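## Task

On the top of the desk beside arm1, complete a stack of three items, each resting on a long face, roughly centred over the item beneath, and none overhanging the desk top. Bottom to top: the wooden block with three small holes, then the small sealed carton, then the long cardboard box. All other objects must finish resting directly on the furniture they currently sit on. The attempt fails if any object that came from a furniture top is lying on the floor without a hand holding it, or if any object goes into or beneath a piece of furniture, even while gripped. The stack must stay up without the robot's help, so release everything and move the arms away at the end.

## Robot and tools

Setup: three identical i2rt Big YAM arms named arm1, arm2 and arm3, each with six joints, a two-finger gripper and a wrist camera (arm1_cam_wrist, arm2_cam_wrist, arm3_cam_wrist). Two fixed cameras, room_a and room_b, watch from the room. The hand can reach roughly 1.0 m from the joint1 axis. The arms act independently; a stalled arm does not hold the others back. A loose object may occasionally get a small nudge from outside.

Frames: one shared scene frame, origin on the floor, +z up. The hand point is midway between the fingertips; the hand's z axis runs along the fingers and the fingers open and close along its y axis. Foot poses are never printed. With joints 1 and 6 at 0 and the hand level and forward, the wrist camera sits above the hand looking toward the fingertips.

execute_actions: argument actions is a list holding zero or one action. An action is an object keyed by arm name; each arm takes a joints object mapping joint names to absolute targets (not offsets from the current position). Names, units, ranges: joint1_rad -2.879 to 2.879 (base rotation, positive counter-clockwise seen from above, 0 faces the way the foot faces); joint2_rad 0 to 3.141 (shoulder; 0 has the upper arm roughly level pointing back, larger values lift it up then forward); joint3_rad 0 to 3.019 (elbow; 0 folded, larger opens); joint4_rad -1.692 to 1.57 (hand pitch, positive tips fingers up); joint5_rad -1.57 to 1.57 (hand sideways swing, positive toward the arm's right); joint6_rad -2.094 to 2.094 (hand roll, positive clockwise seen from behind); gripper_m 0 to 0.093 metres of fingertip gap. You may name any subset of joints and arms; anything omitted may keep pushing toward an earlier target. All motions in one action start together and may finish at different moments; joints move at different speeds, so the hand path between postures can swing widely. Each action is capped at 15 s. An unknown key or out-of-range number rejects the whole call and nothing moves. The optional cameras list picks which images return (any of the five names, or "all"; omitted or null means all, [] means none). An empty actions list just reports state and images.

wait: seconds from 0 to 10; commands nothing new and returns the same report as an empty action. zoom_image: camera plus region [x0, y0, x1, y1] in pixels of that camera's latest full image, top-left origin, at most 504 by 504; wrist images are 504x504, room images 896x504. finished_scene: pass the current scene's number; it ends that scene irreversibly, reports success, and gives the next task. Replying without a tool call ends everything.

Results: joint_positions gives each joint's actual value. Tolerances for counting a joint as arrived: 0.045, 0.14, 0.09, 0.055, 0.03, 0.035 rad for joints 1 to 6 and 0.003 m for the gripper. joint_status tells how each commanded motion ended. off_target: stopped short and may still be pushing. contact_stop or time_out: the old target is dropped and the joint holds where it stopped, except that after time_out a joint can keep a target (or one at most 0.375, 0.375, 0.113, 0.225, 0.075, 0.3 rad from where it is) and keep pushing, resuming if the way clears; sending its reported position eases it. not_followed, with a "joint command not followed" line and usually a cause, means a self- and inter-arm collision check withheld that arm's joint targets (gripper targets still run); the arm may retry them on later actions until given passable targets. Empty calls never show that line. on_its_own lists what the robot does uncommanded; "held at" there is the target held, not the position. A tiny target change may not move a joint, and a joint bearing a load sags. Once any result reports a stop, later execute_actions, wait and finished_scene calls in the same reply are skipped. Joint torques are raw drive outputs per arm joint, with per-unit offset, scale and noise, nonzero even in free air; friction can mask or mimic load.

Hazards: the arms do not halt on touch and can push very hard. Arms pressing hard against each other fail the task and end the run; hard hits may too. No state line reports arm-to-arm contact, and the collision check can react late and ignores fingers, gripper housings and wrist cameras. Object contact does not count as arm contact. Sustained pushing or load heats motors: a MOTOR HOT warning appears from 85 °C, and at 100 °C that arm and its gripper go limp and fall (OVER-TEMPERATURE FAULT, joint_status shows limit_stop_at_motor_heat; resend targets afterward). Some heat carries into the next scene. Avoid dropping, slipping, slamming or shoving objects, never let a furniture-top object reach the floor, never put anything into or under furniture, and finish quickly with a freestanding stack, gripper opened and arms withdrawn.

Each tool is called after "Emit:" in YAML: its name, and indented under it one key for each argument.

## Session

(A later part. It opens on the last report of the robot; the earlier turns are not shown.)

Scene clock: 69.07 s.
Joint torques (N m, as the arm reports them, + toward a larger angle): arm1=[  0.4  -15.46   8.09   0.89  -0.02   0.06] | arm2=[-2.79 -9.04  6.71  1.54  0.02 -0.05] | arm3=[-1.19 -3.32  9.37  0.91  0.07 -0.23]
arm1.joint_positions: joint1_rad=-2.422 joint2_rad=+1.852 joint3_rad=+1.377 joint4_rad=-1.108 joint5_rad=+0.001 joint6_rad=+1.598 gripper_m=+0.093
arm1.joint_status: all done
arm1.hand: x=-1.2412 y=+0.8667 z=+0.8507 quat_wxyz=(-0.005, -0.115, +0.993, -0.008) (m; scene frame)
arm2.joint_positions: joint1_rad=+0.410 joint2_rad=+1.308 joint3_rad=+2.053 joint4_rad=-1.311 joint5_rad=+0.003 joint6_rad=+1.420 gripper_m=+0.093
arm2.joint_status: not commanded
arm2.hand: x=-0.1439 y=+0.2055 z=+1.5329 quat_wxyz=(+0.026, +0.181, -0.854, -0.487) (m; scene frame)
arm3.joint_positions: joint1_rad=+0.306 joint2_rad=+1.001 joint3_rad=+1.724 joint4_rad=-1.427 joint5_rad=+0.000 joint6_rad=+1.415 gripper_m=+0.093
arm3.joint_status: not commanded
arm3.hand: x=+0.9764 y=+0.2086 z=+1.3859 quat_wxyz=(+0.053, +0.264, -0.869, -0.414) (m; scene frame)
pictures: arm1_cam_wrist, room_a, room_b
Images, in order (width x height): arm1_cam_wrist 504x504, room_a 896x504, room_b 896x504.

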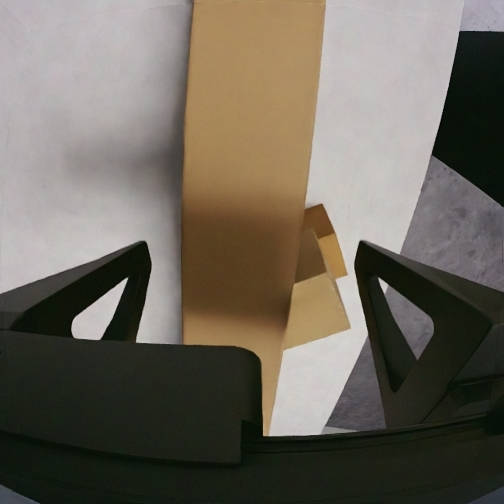

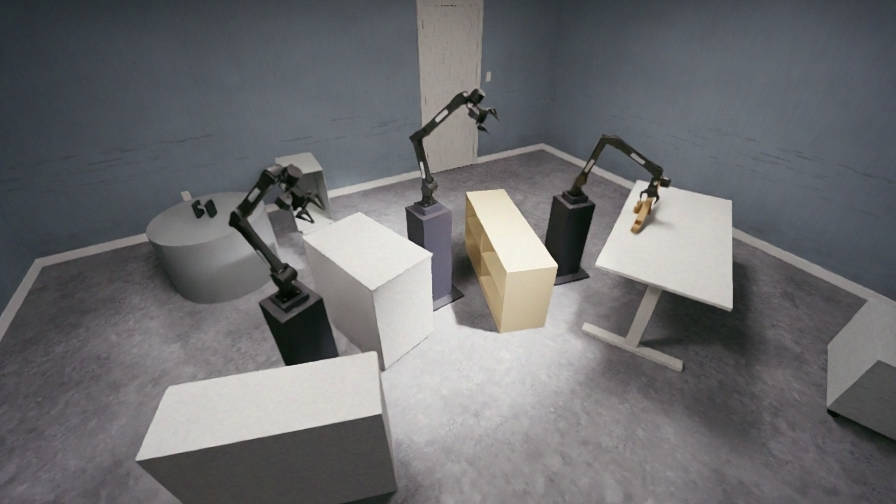

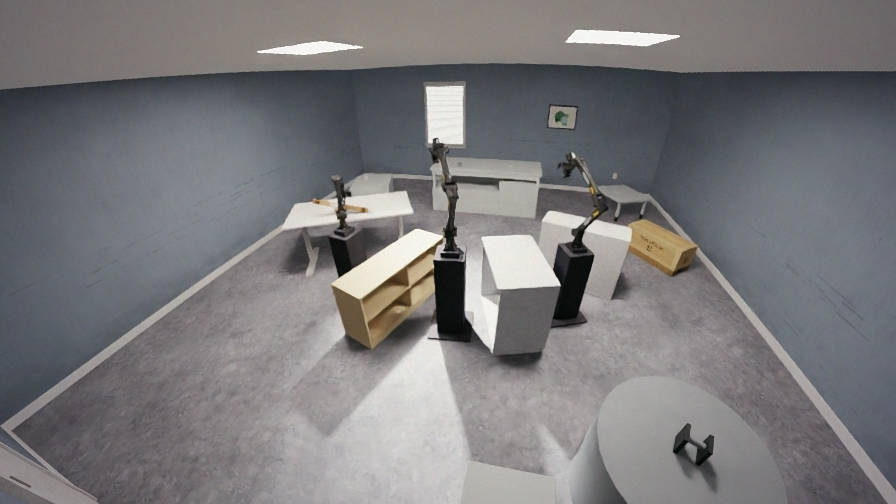

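Emit:
execute_actions:
  actions:
    - {"arm1":{"joints":{"joint2_rad":1.885}}}
  cameras: ["arm1_cam_wrist"]

Scene clock: 73.83 s.
Joint torques (N m, as the arm reports them, + toward a larger angle): arm1=[  0.46 -15.66   7.95   0.82  -0.02   0.06] | arm2=[-2.81 -9.12  6.74  1.57 -0.02 -0.05] | arm3=[-1.24 -3.39  9.37  0.92  0.07 -0.23]
arm1.joint_positions: joint1_rad=-2.422 joint2_rad=+1.882 joint3_rad=+1.377 joint4_rad=-1.108 joint5_rad=+0.001 joint6_rad=+1.598 gripper_m=+0.093
arm1.joint_status: all done
arm1.hand: x=-1.2408 y=+0.8642 z=+0.8352 quat_wxyz=(-0.003, -0.115, +0.993, -0.024) (m; scene frame)
arm2.joint_positions: joint1_rad=+0.410 joint2_rad=+1.308 joint3_rad=+2.053 joint4_rad=-1.311 joint5_rad=+0.003 joint6_rad=+1.420 gripper_m=+0.093
arm2.joint_status: not commanded
arm2.hand: x=-0.1439 y=+0.2055 z=+1.5329 quat_wxyz=(+0.026, +0.181, -0.854, -0.487) (m; scene frame)
arm3.joint_positions: joint1_rad=+0.306 joint2_rad=+1.001 joint3_rad=+1.724 joint4_rad=-1.427 joint5_rad=+0.000 joint6_rad=+1.415 gripper_m=+0.093
arm3.joint_status: not commanded
arm3.hand: x=+0.9764 y=+0.2086 z=+1.3859 quat_wxyz=(+0.053, +0.264, -0.869, -0.414) (m; scene frame)
pictures: arm1_cam_wrist
Images, in order (width x height): arm1_cam_wrist 504x504.

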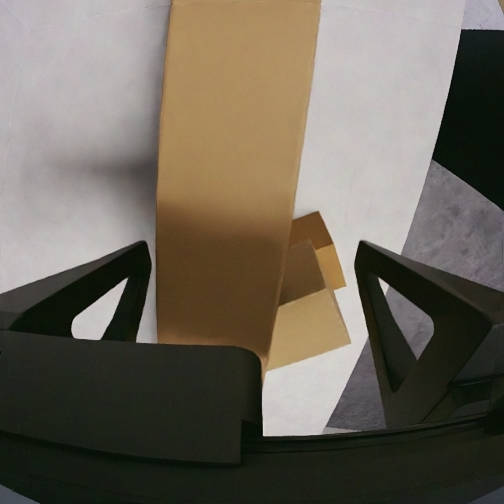

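Emit:
execute_actions:
  actions:
    - {"arm1":{"joints":{"gripper_m":0.025}}}
  cameras: ["arm1_cam_wrist"]

Scene clock: 74.73 s.
Joint torques (N m, as the arm reports them, + toward a larger angle): arm1=[  0.45 -15.6    7.85   0.74  -0.02   0.03] | arm2=[-2.8  -9.04  6.66  1.42 -0.02 -0.04] | arm3=[-1.21 -3.36  9.37  0.91  0.07 -0.23]
arm1.joint_positions: joint1_rad=-2.422 joint2_rad=+1.882 joint3_rad=+1.377 joint4_rad=-1.106 joint5_rad=+0.001 joint6_rad=+1.602 gripper_m=+0.051
arm1.joint_status: gripper_m off_target (ended at +0.051, target +0.025)
arm1.hand: x=-1.2409 y=+0.8647 z=+0.8350 quat_wxyz=(-0.003, -0.113, +0.993, -0.023) (m; scene frame)
arm2.joint_positions: joint1_rad=+0.410 joint2_rad=+1.308 joint3_rad=+2.053 joint4_rad=-1.311 joint5_rad=+0.003 joint6_rad=+1.420 gripper_m=+0.093
arm2.joint_status: not commanded
arm2.hand: x=-0.1439 y=+0.2055 z=+1.5329 quat_wxyz=(+0.026, +0.181, -0.854, -0.487) (m; scene frame)
arm3.joint_positions: joint1_rad=+0.306 joint2_rad=+1.001 joint3_rad=+1.724 joint4_rad=-1.427 joint5_rad=+0.000 joint6_rad=+1.415 gripper_m=+0.093
arm3.joint_status: not commanded
arm3.hand: x=+0.9764 y=+0.2086 z=+1.3859 quat_wxyz=(+0.053, +0.264, -0.869, -0.414) (m; scene frame)
pictures: arm1_cam_wrist
Images, in order (width x height): arm1_cam_wrist 504x504.

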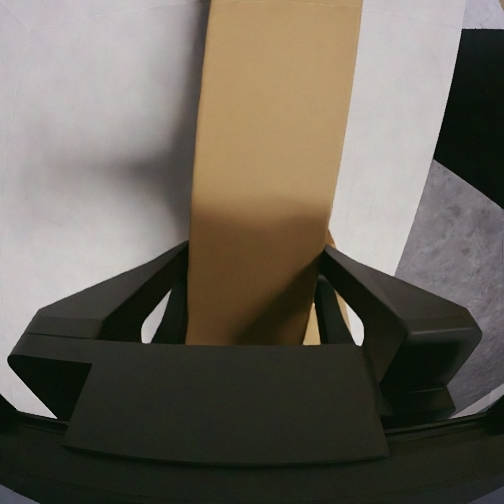

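Emit:
execute_actions:
  actions:
    - {"arm1":{"joints":{"joint2_rad":1.79,"joint3_rad":1.465,"joint4_rad":-1.225,"joint5_rad":0.31}}}
  cameras: ["arm1_cam_wrist","room_a","room_b"]

Emit:
zoom_image:
  camera: "room_b"
  region: [305, 175, 375, 225]

Emit:
zoom_image:
  camera: "room_a"
  region: [610, 165, 690, 235]

Scene clock: 76.23 s.
Joint torques (N m, as the arm reports them, + toward a larger angle): arm1=[  0.39 -15.29  12.38   0.14   0.47   0.03] | arm2=[-2.77 -8.91  6.72  1.49 -0.01 -0.06] | arm3=[-1.25 -3.39  9.37  0.93  0.07 -0.22]
arm1.joint_positions: joint1_rad=-2.422 joint2_rad=+1.790 joint3_rad=+1.424 joint4_rad=-1.218 joint5_rad=+0.306 joint6_rad=+1.602 gripper_m=+0.051
arm1.joint_status: all done
arm1.hand: x=-1.1894 y=+0.8756 z=+0.9059 quat_wxyz=(+0.145, -0.113, +0.983, +0.013) (m; scene frame)
arm2.joint_positions: joint1_rad=+0.410 joint2_rad=+1.308 joint3_rad=+2.053 joint4_rad=-1.311 joint5_rad=+0.003 joint6_rad=+1.420 gripper_m=+0.093
arm2.joint_status: not commanded
arm2.hand: x=-0.1439 y=+0.2055 z=+1.5329 quat_wxyz=(+0.026, +0.181, -0.854, -0.487) (m; scene frame)
arm3.joint_positions: joint1_rad=+0.306 joint2_rad=+1.001 joint3_rad=+1.724 joint4_rad=-1.427 joint5_rad=+0.000 joint6_rad=+1.415 gripper_m=+0.093
arm3.joint_status: not commanded
arm3.hand: x=+0.9764 y=+0.2086 z=+1.3859 quat_wxyz=(+0.053, +0.264, -0.869, -0.414) (m; scene frame)
pictures: arm1_cam_wrist, room_a, room_b
Images, in order (width x height): arm1_cam_wrist 504x504, room_a 896x504, room_b 896x504.

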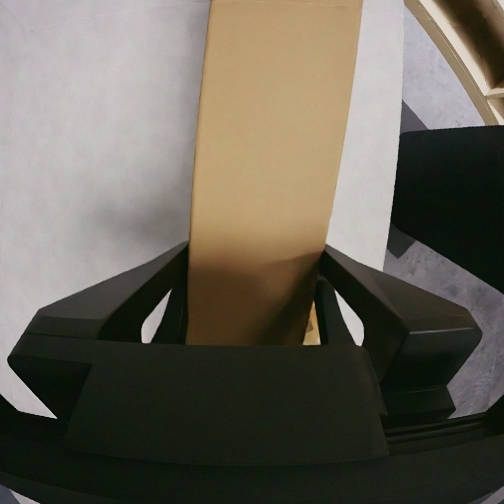

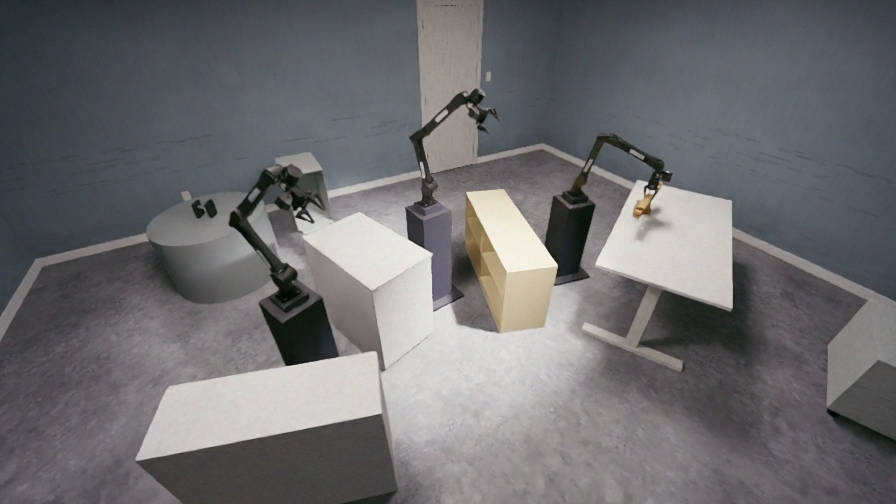

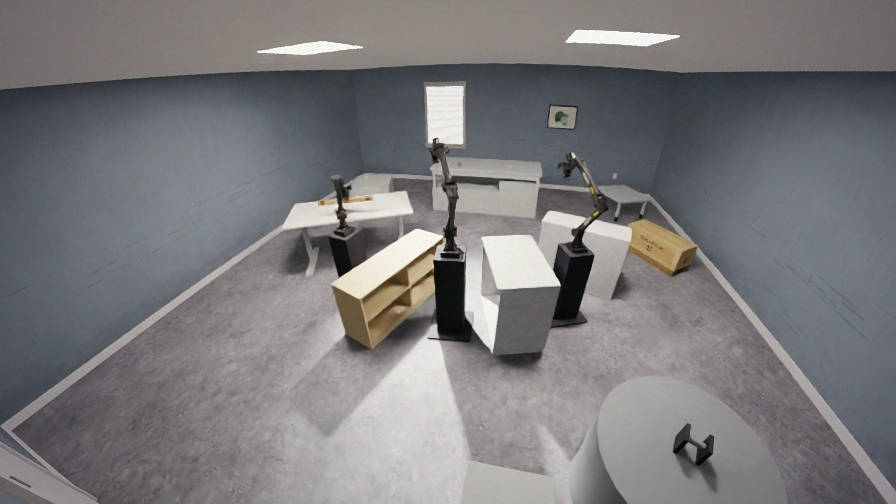

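Region (305, 175, 375, 225) of room_b's 896x504 image, scaled by 7.200, with more detail than that image has; it fills the top 360 rows of this view, and the rest is white.

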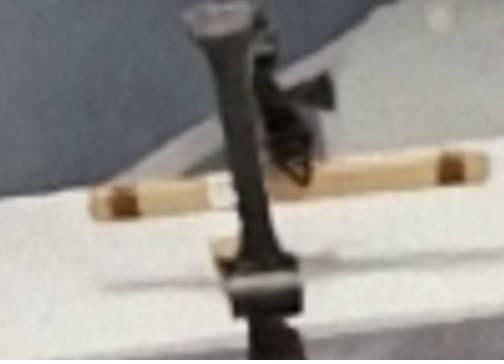

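Region (610, 165, 690, 235) of room_a's 896x504 image, scaled by 6.300, with more detail than that image has; it fills the top 441 rows of this view, and the rest is white.

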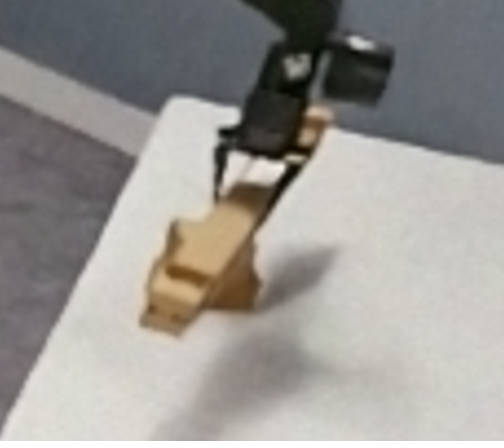

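Emit:
zoom_image:
  camera: "room_b"
  region: [325, 180, 365, 220]

Region (325, 180, 365, 220) of room_b's 896x504 image, scaled by 12.600, with more detail than that image has.

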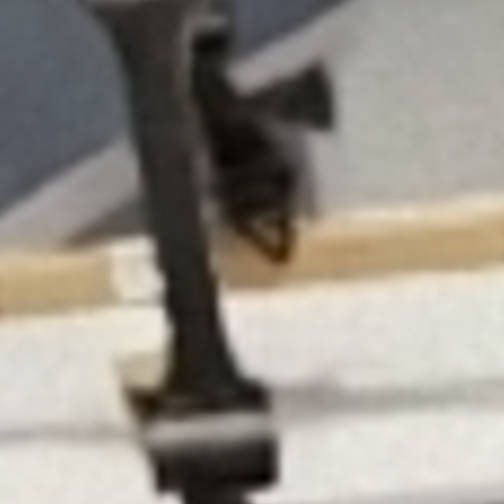

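Emit:
execute_actions:
  actions:
    - {"arm1":{"joints":{"joint1_rad":-2.228,"joint4_rad":-1.285,"joint6_rad":1.81}}}
  cameras: ["arm1_cam_wrist","room_a","room_b"]

Emit:
zoom_image:
  camera: "room_b"
  region: [305, 175, 375, 225]

Emit:
zoom_image:
  camera: "room_a"
  region: [610, 165, 690, 235]

Scene clock: 85.20 s.
Joint torques (N m, as the arm reports them, + toward a larger angle): arm1=[ -0.47 -15.21  12.26  -0.01   0.33   0.06] | arm2=[-2.82 -9.14  6.77  1.56  0.   -0.08] | arm3=[-1.23 -3.33  9.36  0.92  0.07 -0.23]
arm1.joint_positions: joint1_rad=-2.224 joint2_rad=+1.790 joint3_rad=+1.424 joint4_rad=-1.278 joint5_rad=+0.309 joint6_rad=+1.791 gripper_m=+0.051
arm1.joint_status: all done
arm1.hand: x=-1.2831 y=+0.8369 z=+0.9080 quat_wxyz=(+0.151, -0.121, +0.981, +0.015) (m; scene frame)
arm2.joint_positions: joint1_rad=+0.410 joint2_rad=+1.308 joint3_rad=+2.053 joint4_rad=-1.311 joint5_rad=+0.003 joint6_rad=+1.420 gripper_m=+0.093
arm2.joint_status: not commanded
arm2.hand: x=-0.1439 y=+0.2055 z=+1.5329 quat_wxyz=(+0.026, +0.181, -0.854, -0.487) (m; scene frame)
arm3.joint_positions: joint1_rad=+0.306 joint2_rad=+1.001 joint3_rad=+1.724 joint4_rad=-1.427 joint5_rad=+0.000 joint6_rad=+1.415 gripper_m=+0.093
arm3.joint_status: not commanded
arm3.hand: x=+0.9764 y=+0.2086 z=+1.3859 quat_wxyz=(+0.053, +0.264, -0.869, -0.414) (m; scene frame)
pictures: arm1_cam_wrist, room_a, room_b
Images, in order (width x height): arm1_cam_wrist 504x504, room_a 896x504, room_b 896x504.

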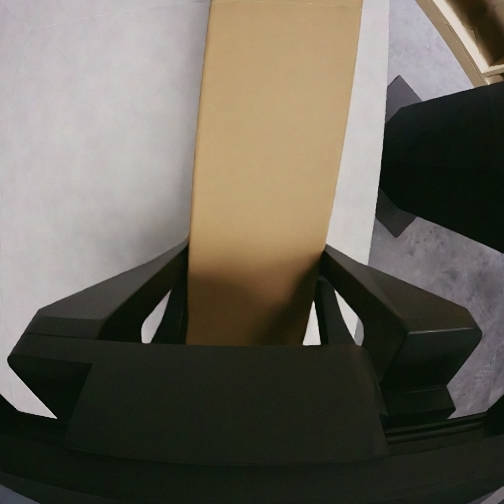

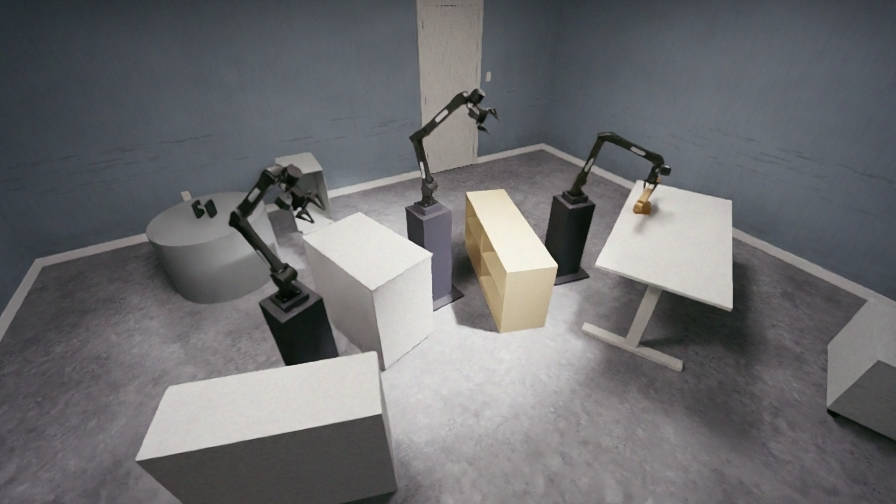

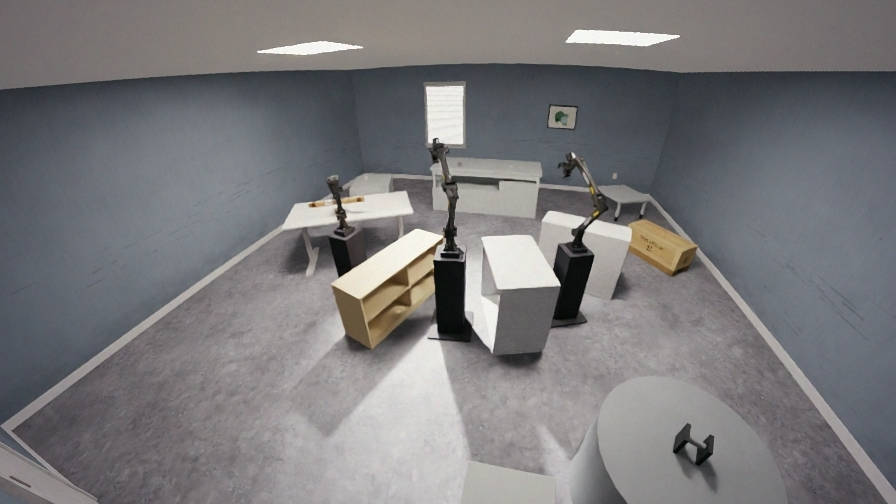

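Region (305, 175, 375, 225) of room_b's 896x504 image, scaled by 7.200, with more detail than that image has; it fills the top 360 rows of this view, and the rest is white.

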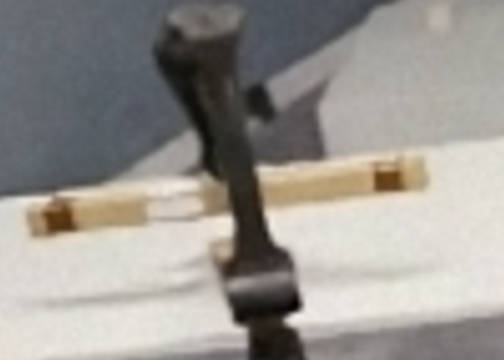

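Region (610, 165, 690, 235) of room_a's 896x504 image, scaled by 6.300, with more detail than that image has; it fills the top 441 rows of this view, and the rest is white.

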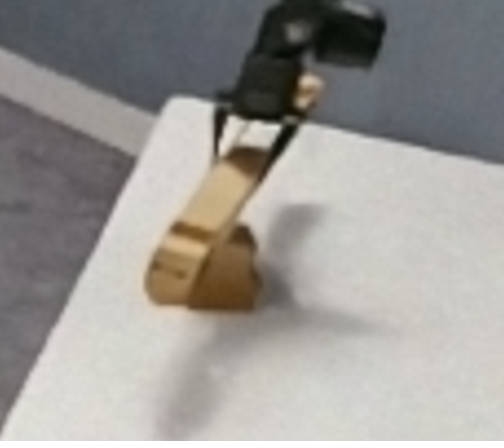

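Emit:
execute_actions:
  actions:
    - {"arm1":{"joints":{"joint2_rad":1.845,"joint3_rad":1.372,"joint4_rad":-1.155}}}
  cameras: ["room_a","room_b"]

Emit:
zoom_image:
  camera: "room_b"
  region: [305, 175, 375, 225]

Emit:
zoom_image:
  camera: "room_a"
  region: [610, 165, 690, 235]

Scene clock: 87.13 s.
Joint torques (N m, as the arm reports them, + toward a larger angle): arm1=[ -0.42 -17.23   8.49   0.66   0.33   0.07] | arm2=[-3.   -8.88  6.77  1.52 -0.01 -0.05] | arm3=[-1.22 -3.41  9.37  0.91  0.06 -0.23]
arm1.joint_positions: joint1_rad=-2.224 joint2_rad=+1.857 joint3_rad=+1.368 joint4_rad=-1.162 joint5_rad=+0.309 joint6_rad=+1.792 gripper_m=+0.051
arm1.joint_status: all done
arm1.hand: x=-1.2847 y=+0.8385 z=+0.8547 quat_wxyz=(+0.152, -0.121, +0.981, +0.011) (m; scene frame)
arm2.joint_positions: joint1_rad=+0.410 joint2_rad=+1.308 joint3_rad=+2.053 joint4_rad=-1.311 joint5_rad=+0.003 joint6_rad=+1.420 gripper_m=+0.093
arm2.joint_status: not commanded
arm2.hand: x=-0.1439 y=+0.2055 z=+1.5329 quat_wxyz=(+0.026, +0.181, -0.854, -0.487) (m; scene frame)
arm3.joint_positions: joint1_rad=+0.306 joint2_rad=+1.001 joint3_rad=+1.724 joint4_rad=-1.427 joint5_rad=+0.000 joint6_rad=+1.415 gripper_m=+0.093
arm3.joint_status: not commanded
arm3.hand: x=+0.9764 y=+0.2086 z=+1.3859 quat_wxyz=(+0.053, +0.264, -0.869, -0.414) (m; scene frame)
pictures: room_a, room_b
Images, in order (width x height): room_a 896x504, room_b 896x504.

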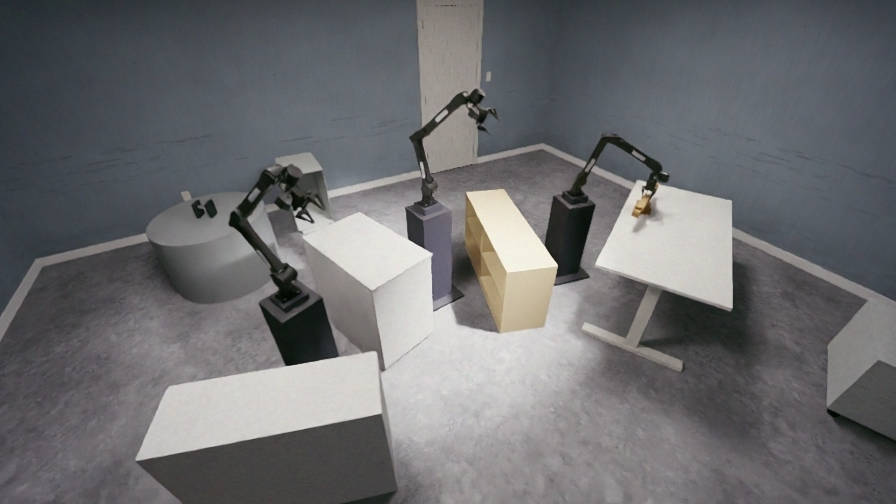

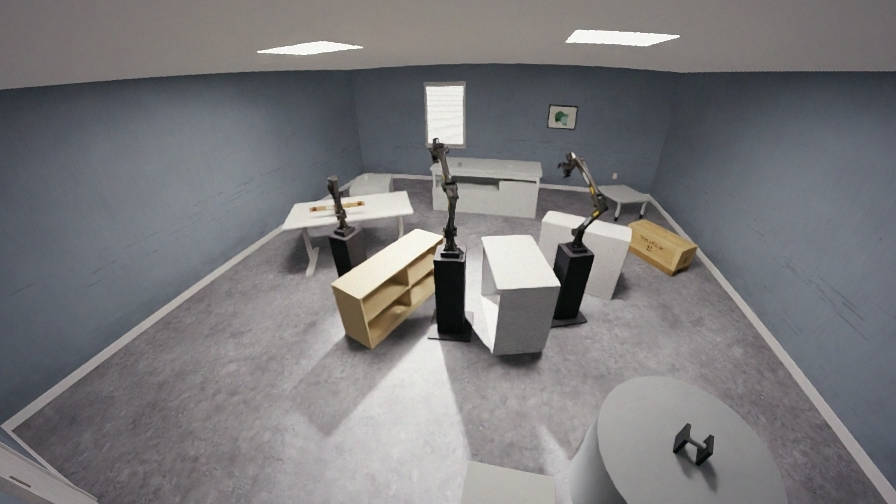

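Region (305, 175, 375, 225) of room_b's 896x504 image, scaled by 7.200, with more detail than that image has; it fills the top 360 rows of this view, and the rest is white.

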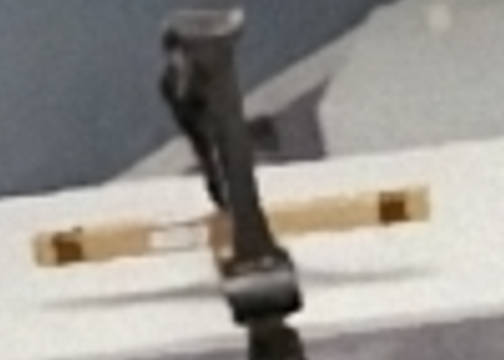

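Region (610, 165, 690, 235) of room_a's 896x504 image, scaled by 6.300, with more detail than that image has; it fills the top 441 rows of this view, and the rest is white.

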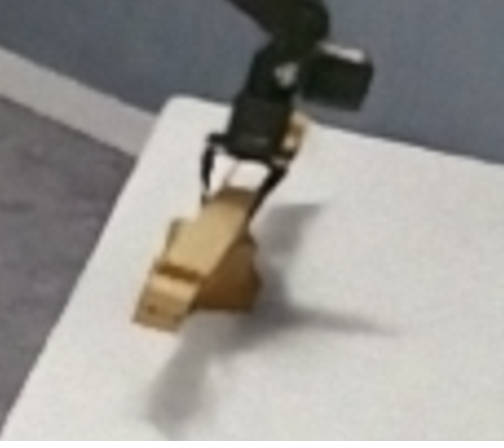

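Emit:
execute_actions:
  actions:
    - {"arm1":{"joints":{"gripper_m":0.093}}}
  cameras: ["arm1_cam_wrist","room_a","room_b"]

Emit:
zoom_image:
  camera: "room_b"
  region: [305, 175, 375, 225]

Scene clock: 88.23 s.
Joint torques (N m, as the arm reports them, + toward a larger angle): arm1=[ -0.42 -16.88   8.42   0.68   0.32   0.07] | arm2=[-2.99 -9.04  6.71  1.5  -0.02 -0.05] | arm3=[-1.21 -3.38  9.39  0.91  0.07 -0.23]
arm1.joint_positions: joint1_rad=-2.224 joint2_rad=+1.857 joint3_rad=+1.368 joint4_rad=-1.162 joint5_rad=+0.309 joint6_rad=+1.792 gripper_m=+0.093
arm1.joint_status: all done
arm1.hand: x=-1.2847 y=+0.8385 z=+0.8547 quat_wxyz=(+0.152, -0.121, +0.981, +0.011) (m; scene frame)
arm2.joint_positions: joint1_rad=+0.410 joint2_rad=+1.308 joint3_rad=+2.053 joint4_rad=-1.311 joint5_rad=+0.003 joint6_rad=+1.420 gripper_m=+0.093
arm2.joint_status: not commanded
arm2.hand: x=-0.1439 y=+0.2055 z=+1.5329 quat_wxyz=(+0.026, +0.181, -0.854, -0.487) (m; scene frame)
arm3.joint_positions: joint1_rad=+0.306 joint2_rad=+1.001 joint3_rad=+1.724 joint4_rad=-1.427 joint5_rad=+0.000 joint6_rad=+1.415 gripper_m=+0.093
arm3.joint_status: not commanded
arm3.hand: x=+0.9764 y=+0.2086 z=+1.3859 quat_wxyz=(+0.053, +0.264, -0.869, -0.414) (m; scene frame)
pictures: arm1_cam_wrist, room_a, room_b
Images, in order (width x height): arm1_cam_wrist 504x504, room_a 896x504, room_b 896x504.

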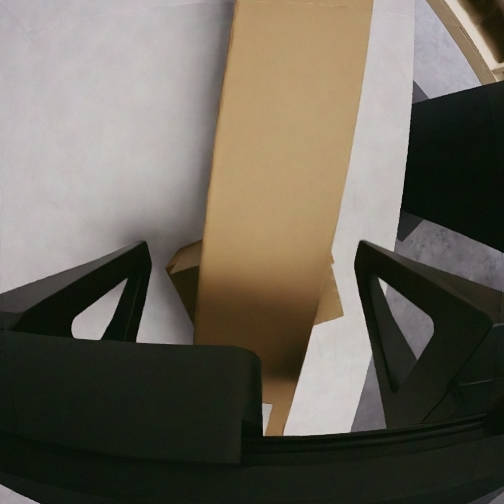

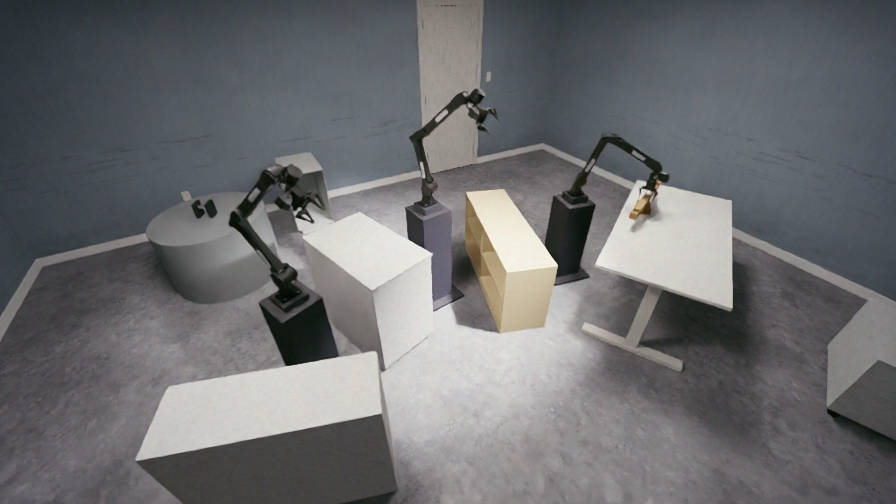

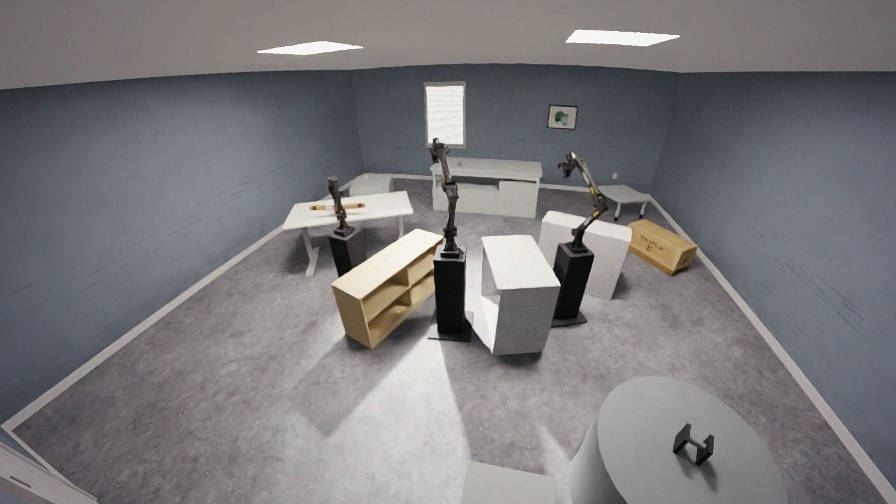

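Region (305, 175, 375, 225) of room_b's 896x504 image, scaled by 7.200, with more detail than that image has; it fills the top 360 rows of this view, and the rest is white.

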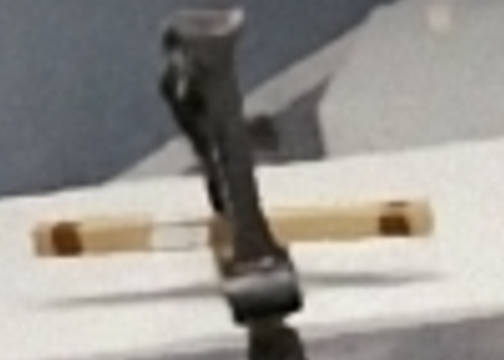

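Emit:
execute_actions:
  actions: []
  cameras: ["arm1_cam_wrist","room_a","room_b"]

Emit:
zoom_image:
  camera: "room_b"
  region: [305, 175, 375, 225]

Emit:
zoom_image:
  camera: "room_a"
  region: [610, 165, 690, 235]

Scene clock: 88.60 s.
Joint torques (N m, as the arm reports them, + toward a larger angle): arm1=[ -0.4  -16.76   8.45   0.69   0.33   0.07] | arm2=[-2.81 -8.95  6.73  1.53 -0.01 -0.06] | arm3=[-1.23 -3.3   9.38  0.93  0.06 -0.22]
arm1.joint_positions: joint1_rad=-2.224 joint2_rad=+1.857 joint3_rad=+1.368 joint4_rad=-1.162 joint5_rad=+0.309 joint6_rad=+1.792 gripper_m=+0.093
arm1.joint_status: all done
arm1.hand: x=-1.2847 y=+0.8385 z=+0.8547 quat_wxyz=(+0.152, -0.121, +0.981, +0.011) (m; scene frame)
arm2.joint_positions: joint1_rad=+0.410 joint2_rad=+1.308 joint3_rad=+2.053 joint4_rad=-1.311 joint5_rad=+0.003 joint6_rad=+1.420 gripper_m=+0.093
arm2.joint_status: not commanded
arm2.hand: x=-0.1439 y=+0.2055 z=+1.5329 quat_wxyz=(+0.026, +0.181, -0.854, -0.487) (m; scene frame)
arm3.joint_positions: joint1_rad=+0.306 joint2_rad=+1.001 joint3_rad=+1.724 joint4_rad=-1.427 joint5_rad=+0.000 joint6_rad=+1.415 gripper_m=+0.093
arm3.joint_status: not commanded
arm3.hand: x=+0.9764 y=+0.2086 z=+1.3859 quat_wxyz=(+0.053, +0.264, -0.869, -0.414) (m; scene frame)
pictures: arm1_cam_wrist, room_a, room_b
Images, in order (width x height): arm1_cam_wrist 504x504, room_a 896x504, room_b 896x504.

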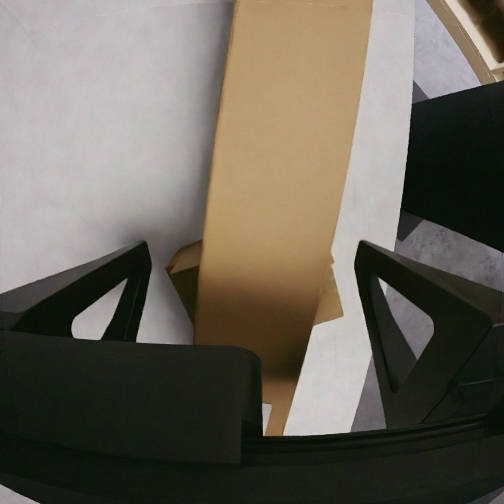

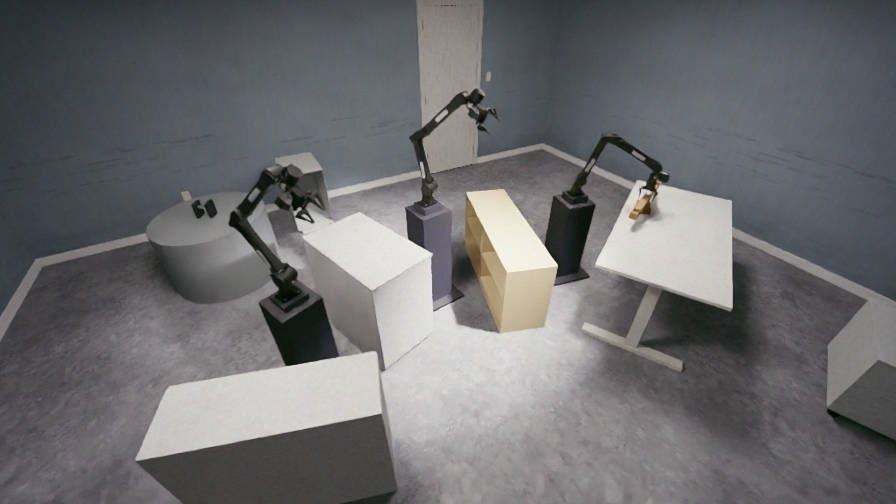

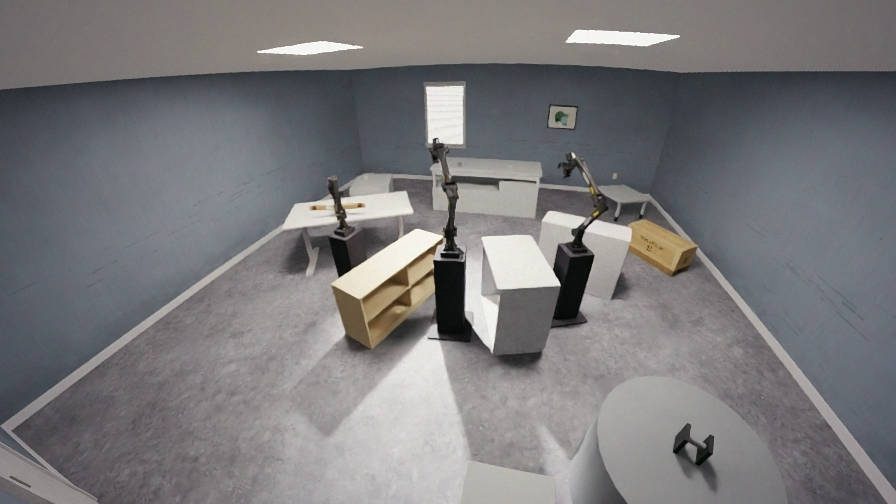

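Region (305, 175, 375, 225) of room_b's 896x504 image, scaled by 7.200, with more detail than that image has; it fills the top 360 rows of this view, and the rest is white.

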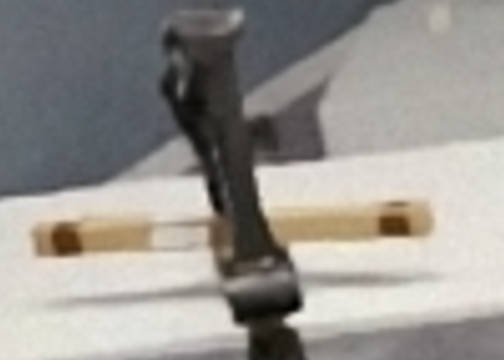

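Region (610, 165, 690, 235) of room_a's 896x504 image, scaled by 6.300, with more detail than that image has; it fills the top 441 rows of this view, and the rest is white.

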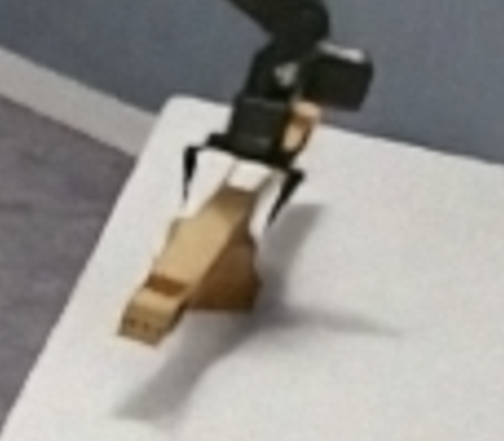

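Emit:
execute_actions:
  actions:
    - {"arm1":{"joints":{"joint2_rad":1.5}}}
  cameras: ["arm1_cam_wrist","room_a","room_b"]

Emit:
zoom_image:
  camera: "room_b"
  region: [295, 170, 385, 235]

Emit:
zoom_image:
  camera: "room_a"
  region: [600, 160, 700, 240]

Scene clock: 90.87 s.
Joint torques (N m, as the arm reports them, + toward a larger angle): arm1=[ -0.48 -11.42  10.     1.38   0.31   0.03] | arm2=[-2.8  -8.96  6.77  1.49 -0.02 -0.07] | arm3=[-1.19 -3.34  9.38  0.92  0.07 -0.23]
arm1.joint_positions: joint1_rad=-2.224 joint2_rad=+1.502 joint3_rad=+1.368 joint4_rad=-1.161 joint5_rad=+0.309 joint6_rad=+1.793 gripper_m=+0.093
arm1.joint_status: all done
arm1.hand: x=-1.2804 y=+0.8349 z=+1.0297 quat_wxyz=(+0.092, -0.092, +0.976, +0.176) (m; scene frame)
arm2.joint_positions: joint1_rad=+0.410 joint2_rad=+1.308 joint3_rad=+2.053 joint4_rad=-1.311 joint5_rad=+0.003 joint6_rad=+1.420 gripper_m=+0.093
arm2.joint_status: not commanded
arm2.hand: x=-0.1439 y=+0.2055 z=+1.5329 quat_wxyz=(+0.026, +0.181, -0.854, -0.487) (m; scene frame)
arm3.joint_positions: joint1_rad=+0.306 joint2_rad=+1.001 joint3_rad=+1.724 joint4_rad=-1.427 joint5_rad=+0.000 joint6_rad=+1.415 gripper_m=+0.093
arm3.joint_status: not commanded
arm3.hand: x=+0.9764 y=+0.2086 z=+1.3859 quat_wxyz=(+0.053, +0.264, -0.869, -0.414) (m; scene frame)
pictures: arm1_cam_wrist, room_a, room_b
Images, in order (width x height): arm1_cam_wrist 504x504, room_a 896x504, room_b 896x504.

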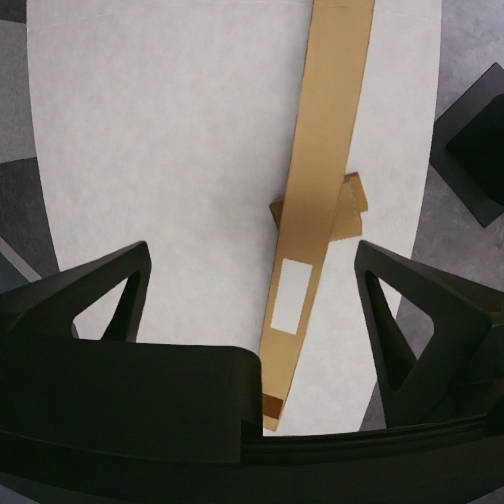

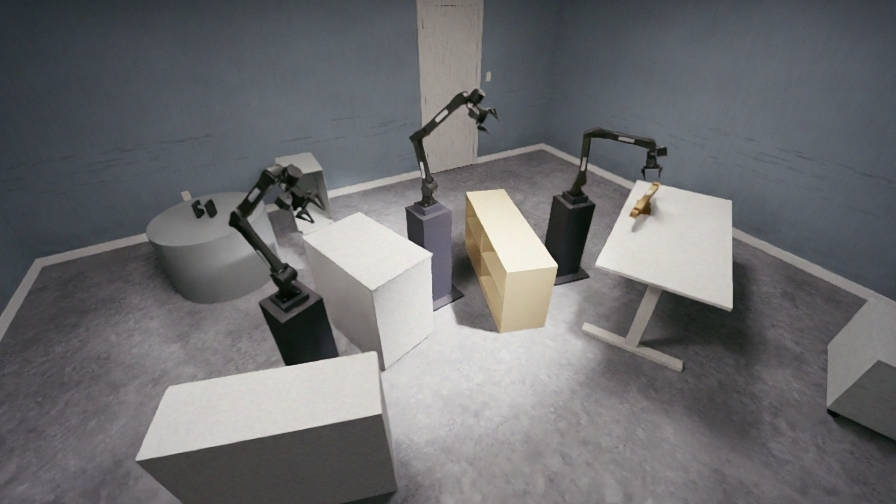

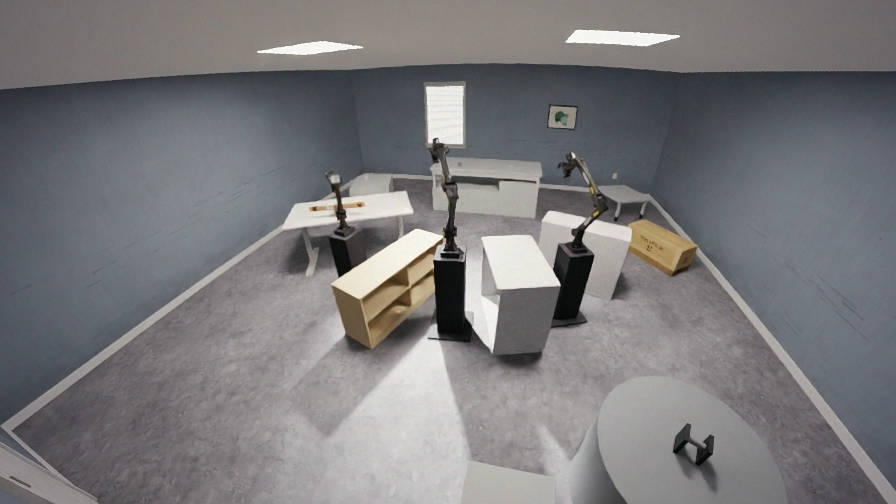

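Region (295, 170, 385, 235) of room_b's 896x504 image, scaled by 5.600, with more detail than that image has.

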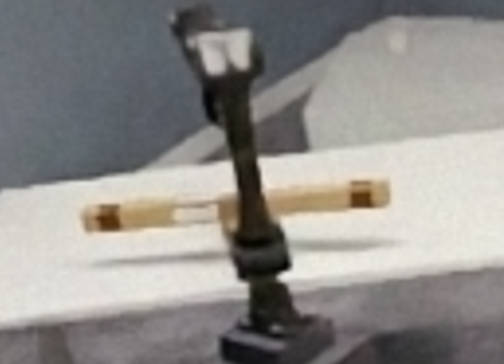

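Region (600, 160, 700, 240) of room_a's 896x504 image, scaled by 5.040, with more detail than that image has; it fills the top 403 rows of this view, and the rest is white.

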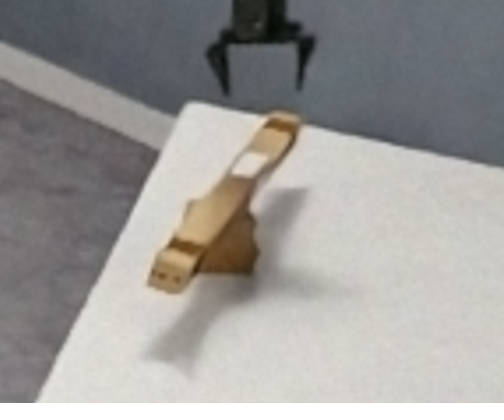

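Emit:
execute_actions:
  actions:
    - {"arm1":{"joints":{"joint2_rad":1.0}}}
  cameras: ["arm1_cam_wrist","room_a","room_b"]

Emit:
zoom_image:
  camera: "room_a"
  region: [600, 160, 700, 240]

Scene clock: 93.10 s.
Joint torques (N m, as the arm reports them, + toward a larger angle): arm1=[-0.5  -4.79 10.24  2.11  0.22  0.  ] | arm2=[-2.95 -8.89  6.64  1.53 -0.02 -0.06] | arm3=[-1.15 -3.27  9.38  0.92  0.07 -0.23]
arm1.joint_positions: joint1_rad=-2.224 joint2_rad=+1.005 joint3_rad=+1.366 joint4_rad=-1.161 joint5_rad=+0.309 joint6_rad=+1.793 gripper_m=+0.093
arm1.joint_status: all done
arm1.hand: x=-1.2305 y=+0.7395 z=+1.2471 quat_wxyz=(+0.006, -0.047, +0.917, +0.395) (m; scene frame)
arm2.joint_positions: joint1_rad=+0.410 joint2_rad=+1.308 joint3_rad=+2.053 joint4_rad=-1.311 joint5_rad=+0.003 joint6_rad=+1.420 gripper_m=+0.093
arm2.joint_status: not commanded
arm2.hand: x=-0.1439 y=+0.2055 z=+1.5329 quat_wxyz=(+0.026, +0.181, -0.854, -0.487) (m; scene frame)
arm3.joint_positions: joint1_rad=+0.306 joint2_rad=+1.001 joint3_rad=+1.724 joint4_rad=-1.427 joint5_rad=+0.000 joint6_rad=+1.415 gripper_m=+0.093
arm3.joint_status: not commanded
arm3.hand: x=+0.9764 y=+0.2086 z=+1.3859 quat_wxyz=(+0.053, +0.264, -0.869, -0.414) (m; scene frame)
pictures: arm1_cam_wrist, room_a, room_b
Images, in order (width x height): arm1_cam_wrist 504x504, room_a 896x504, room_b 896x504.

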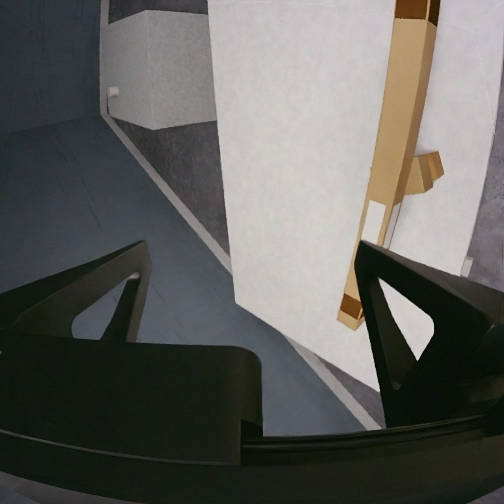

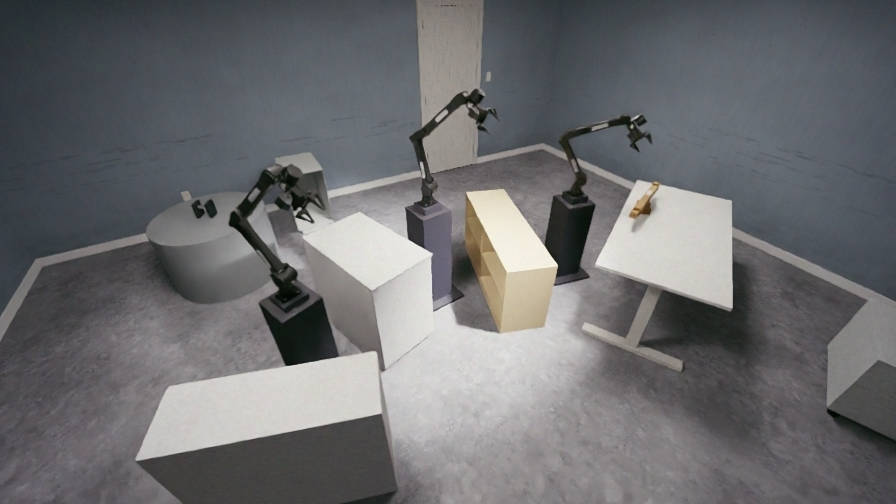

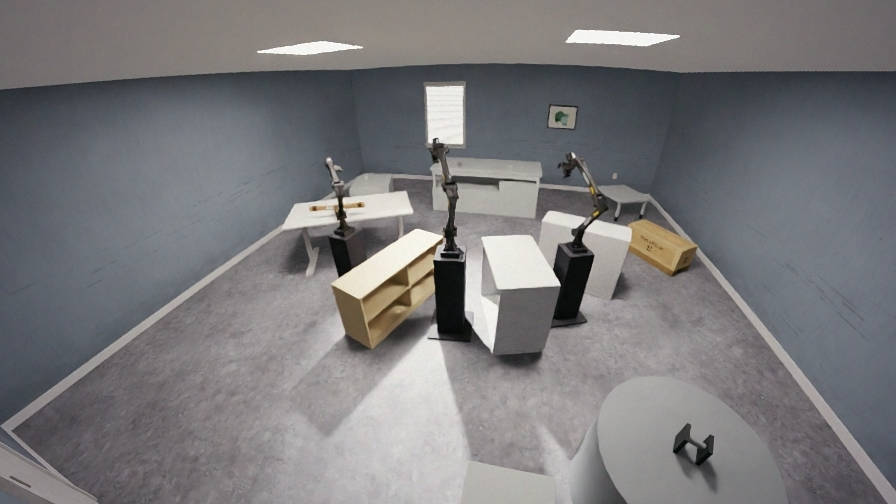

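Region (600, 160, 700, 240) of room_a's 896x504 image, scaled by 5.040, with more detail than that image has; it fills the top 403 rows of this view, and the rest is white.

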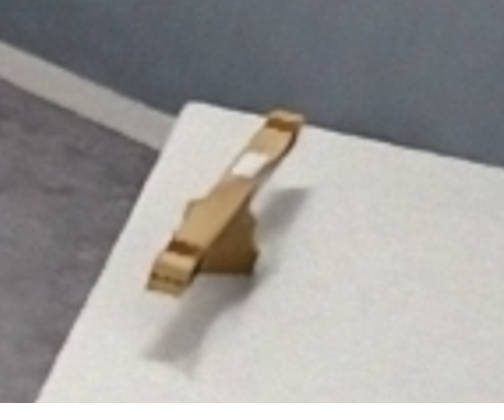

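Emit:
finished_scene:
  scene: 2

The scene is finished: the task was done.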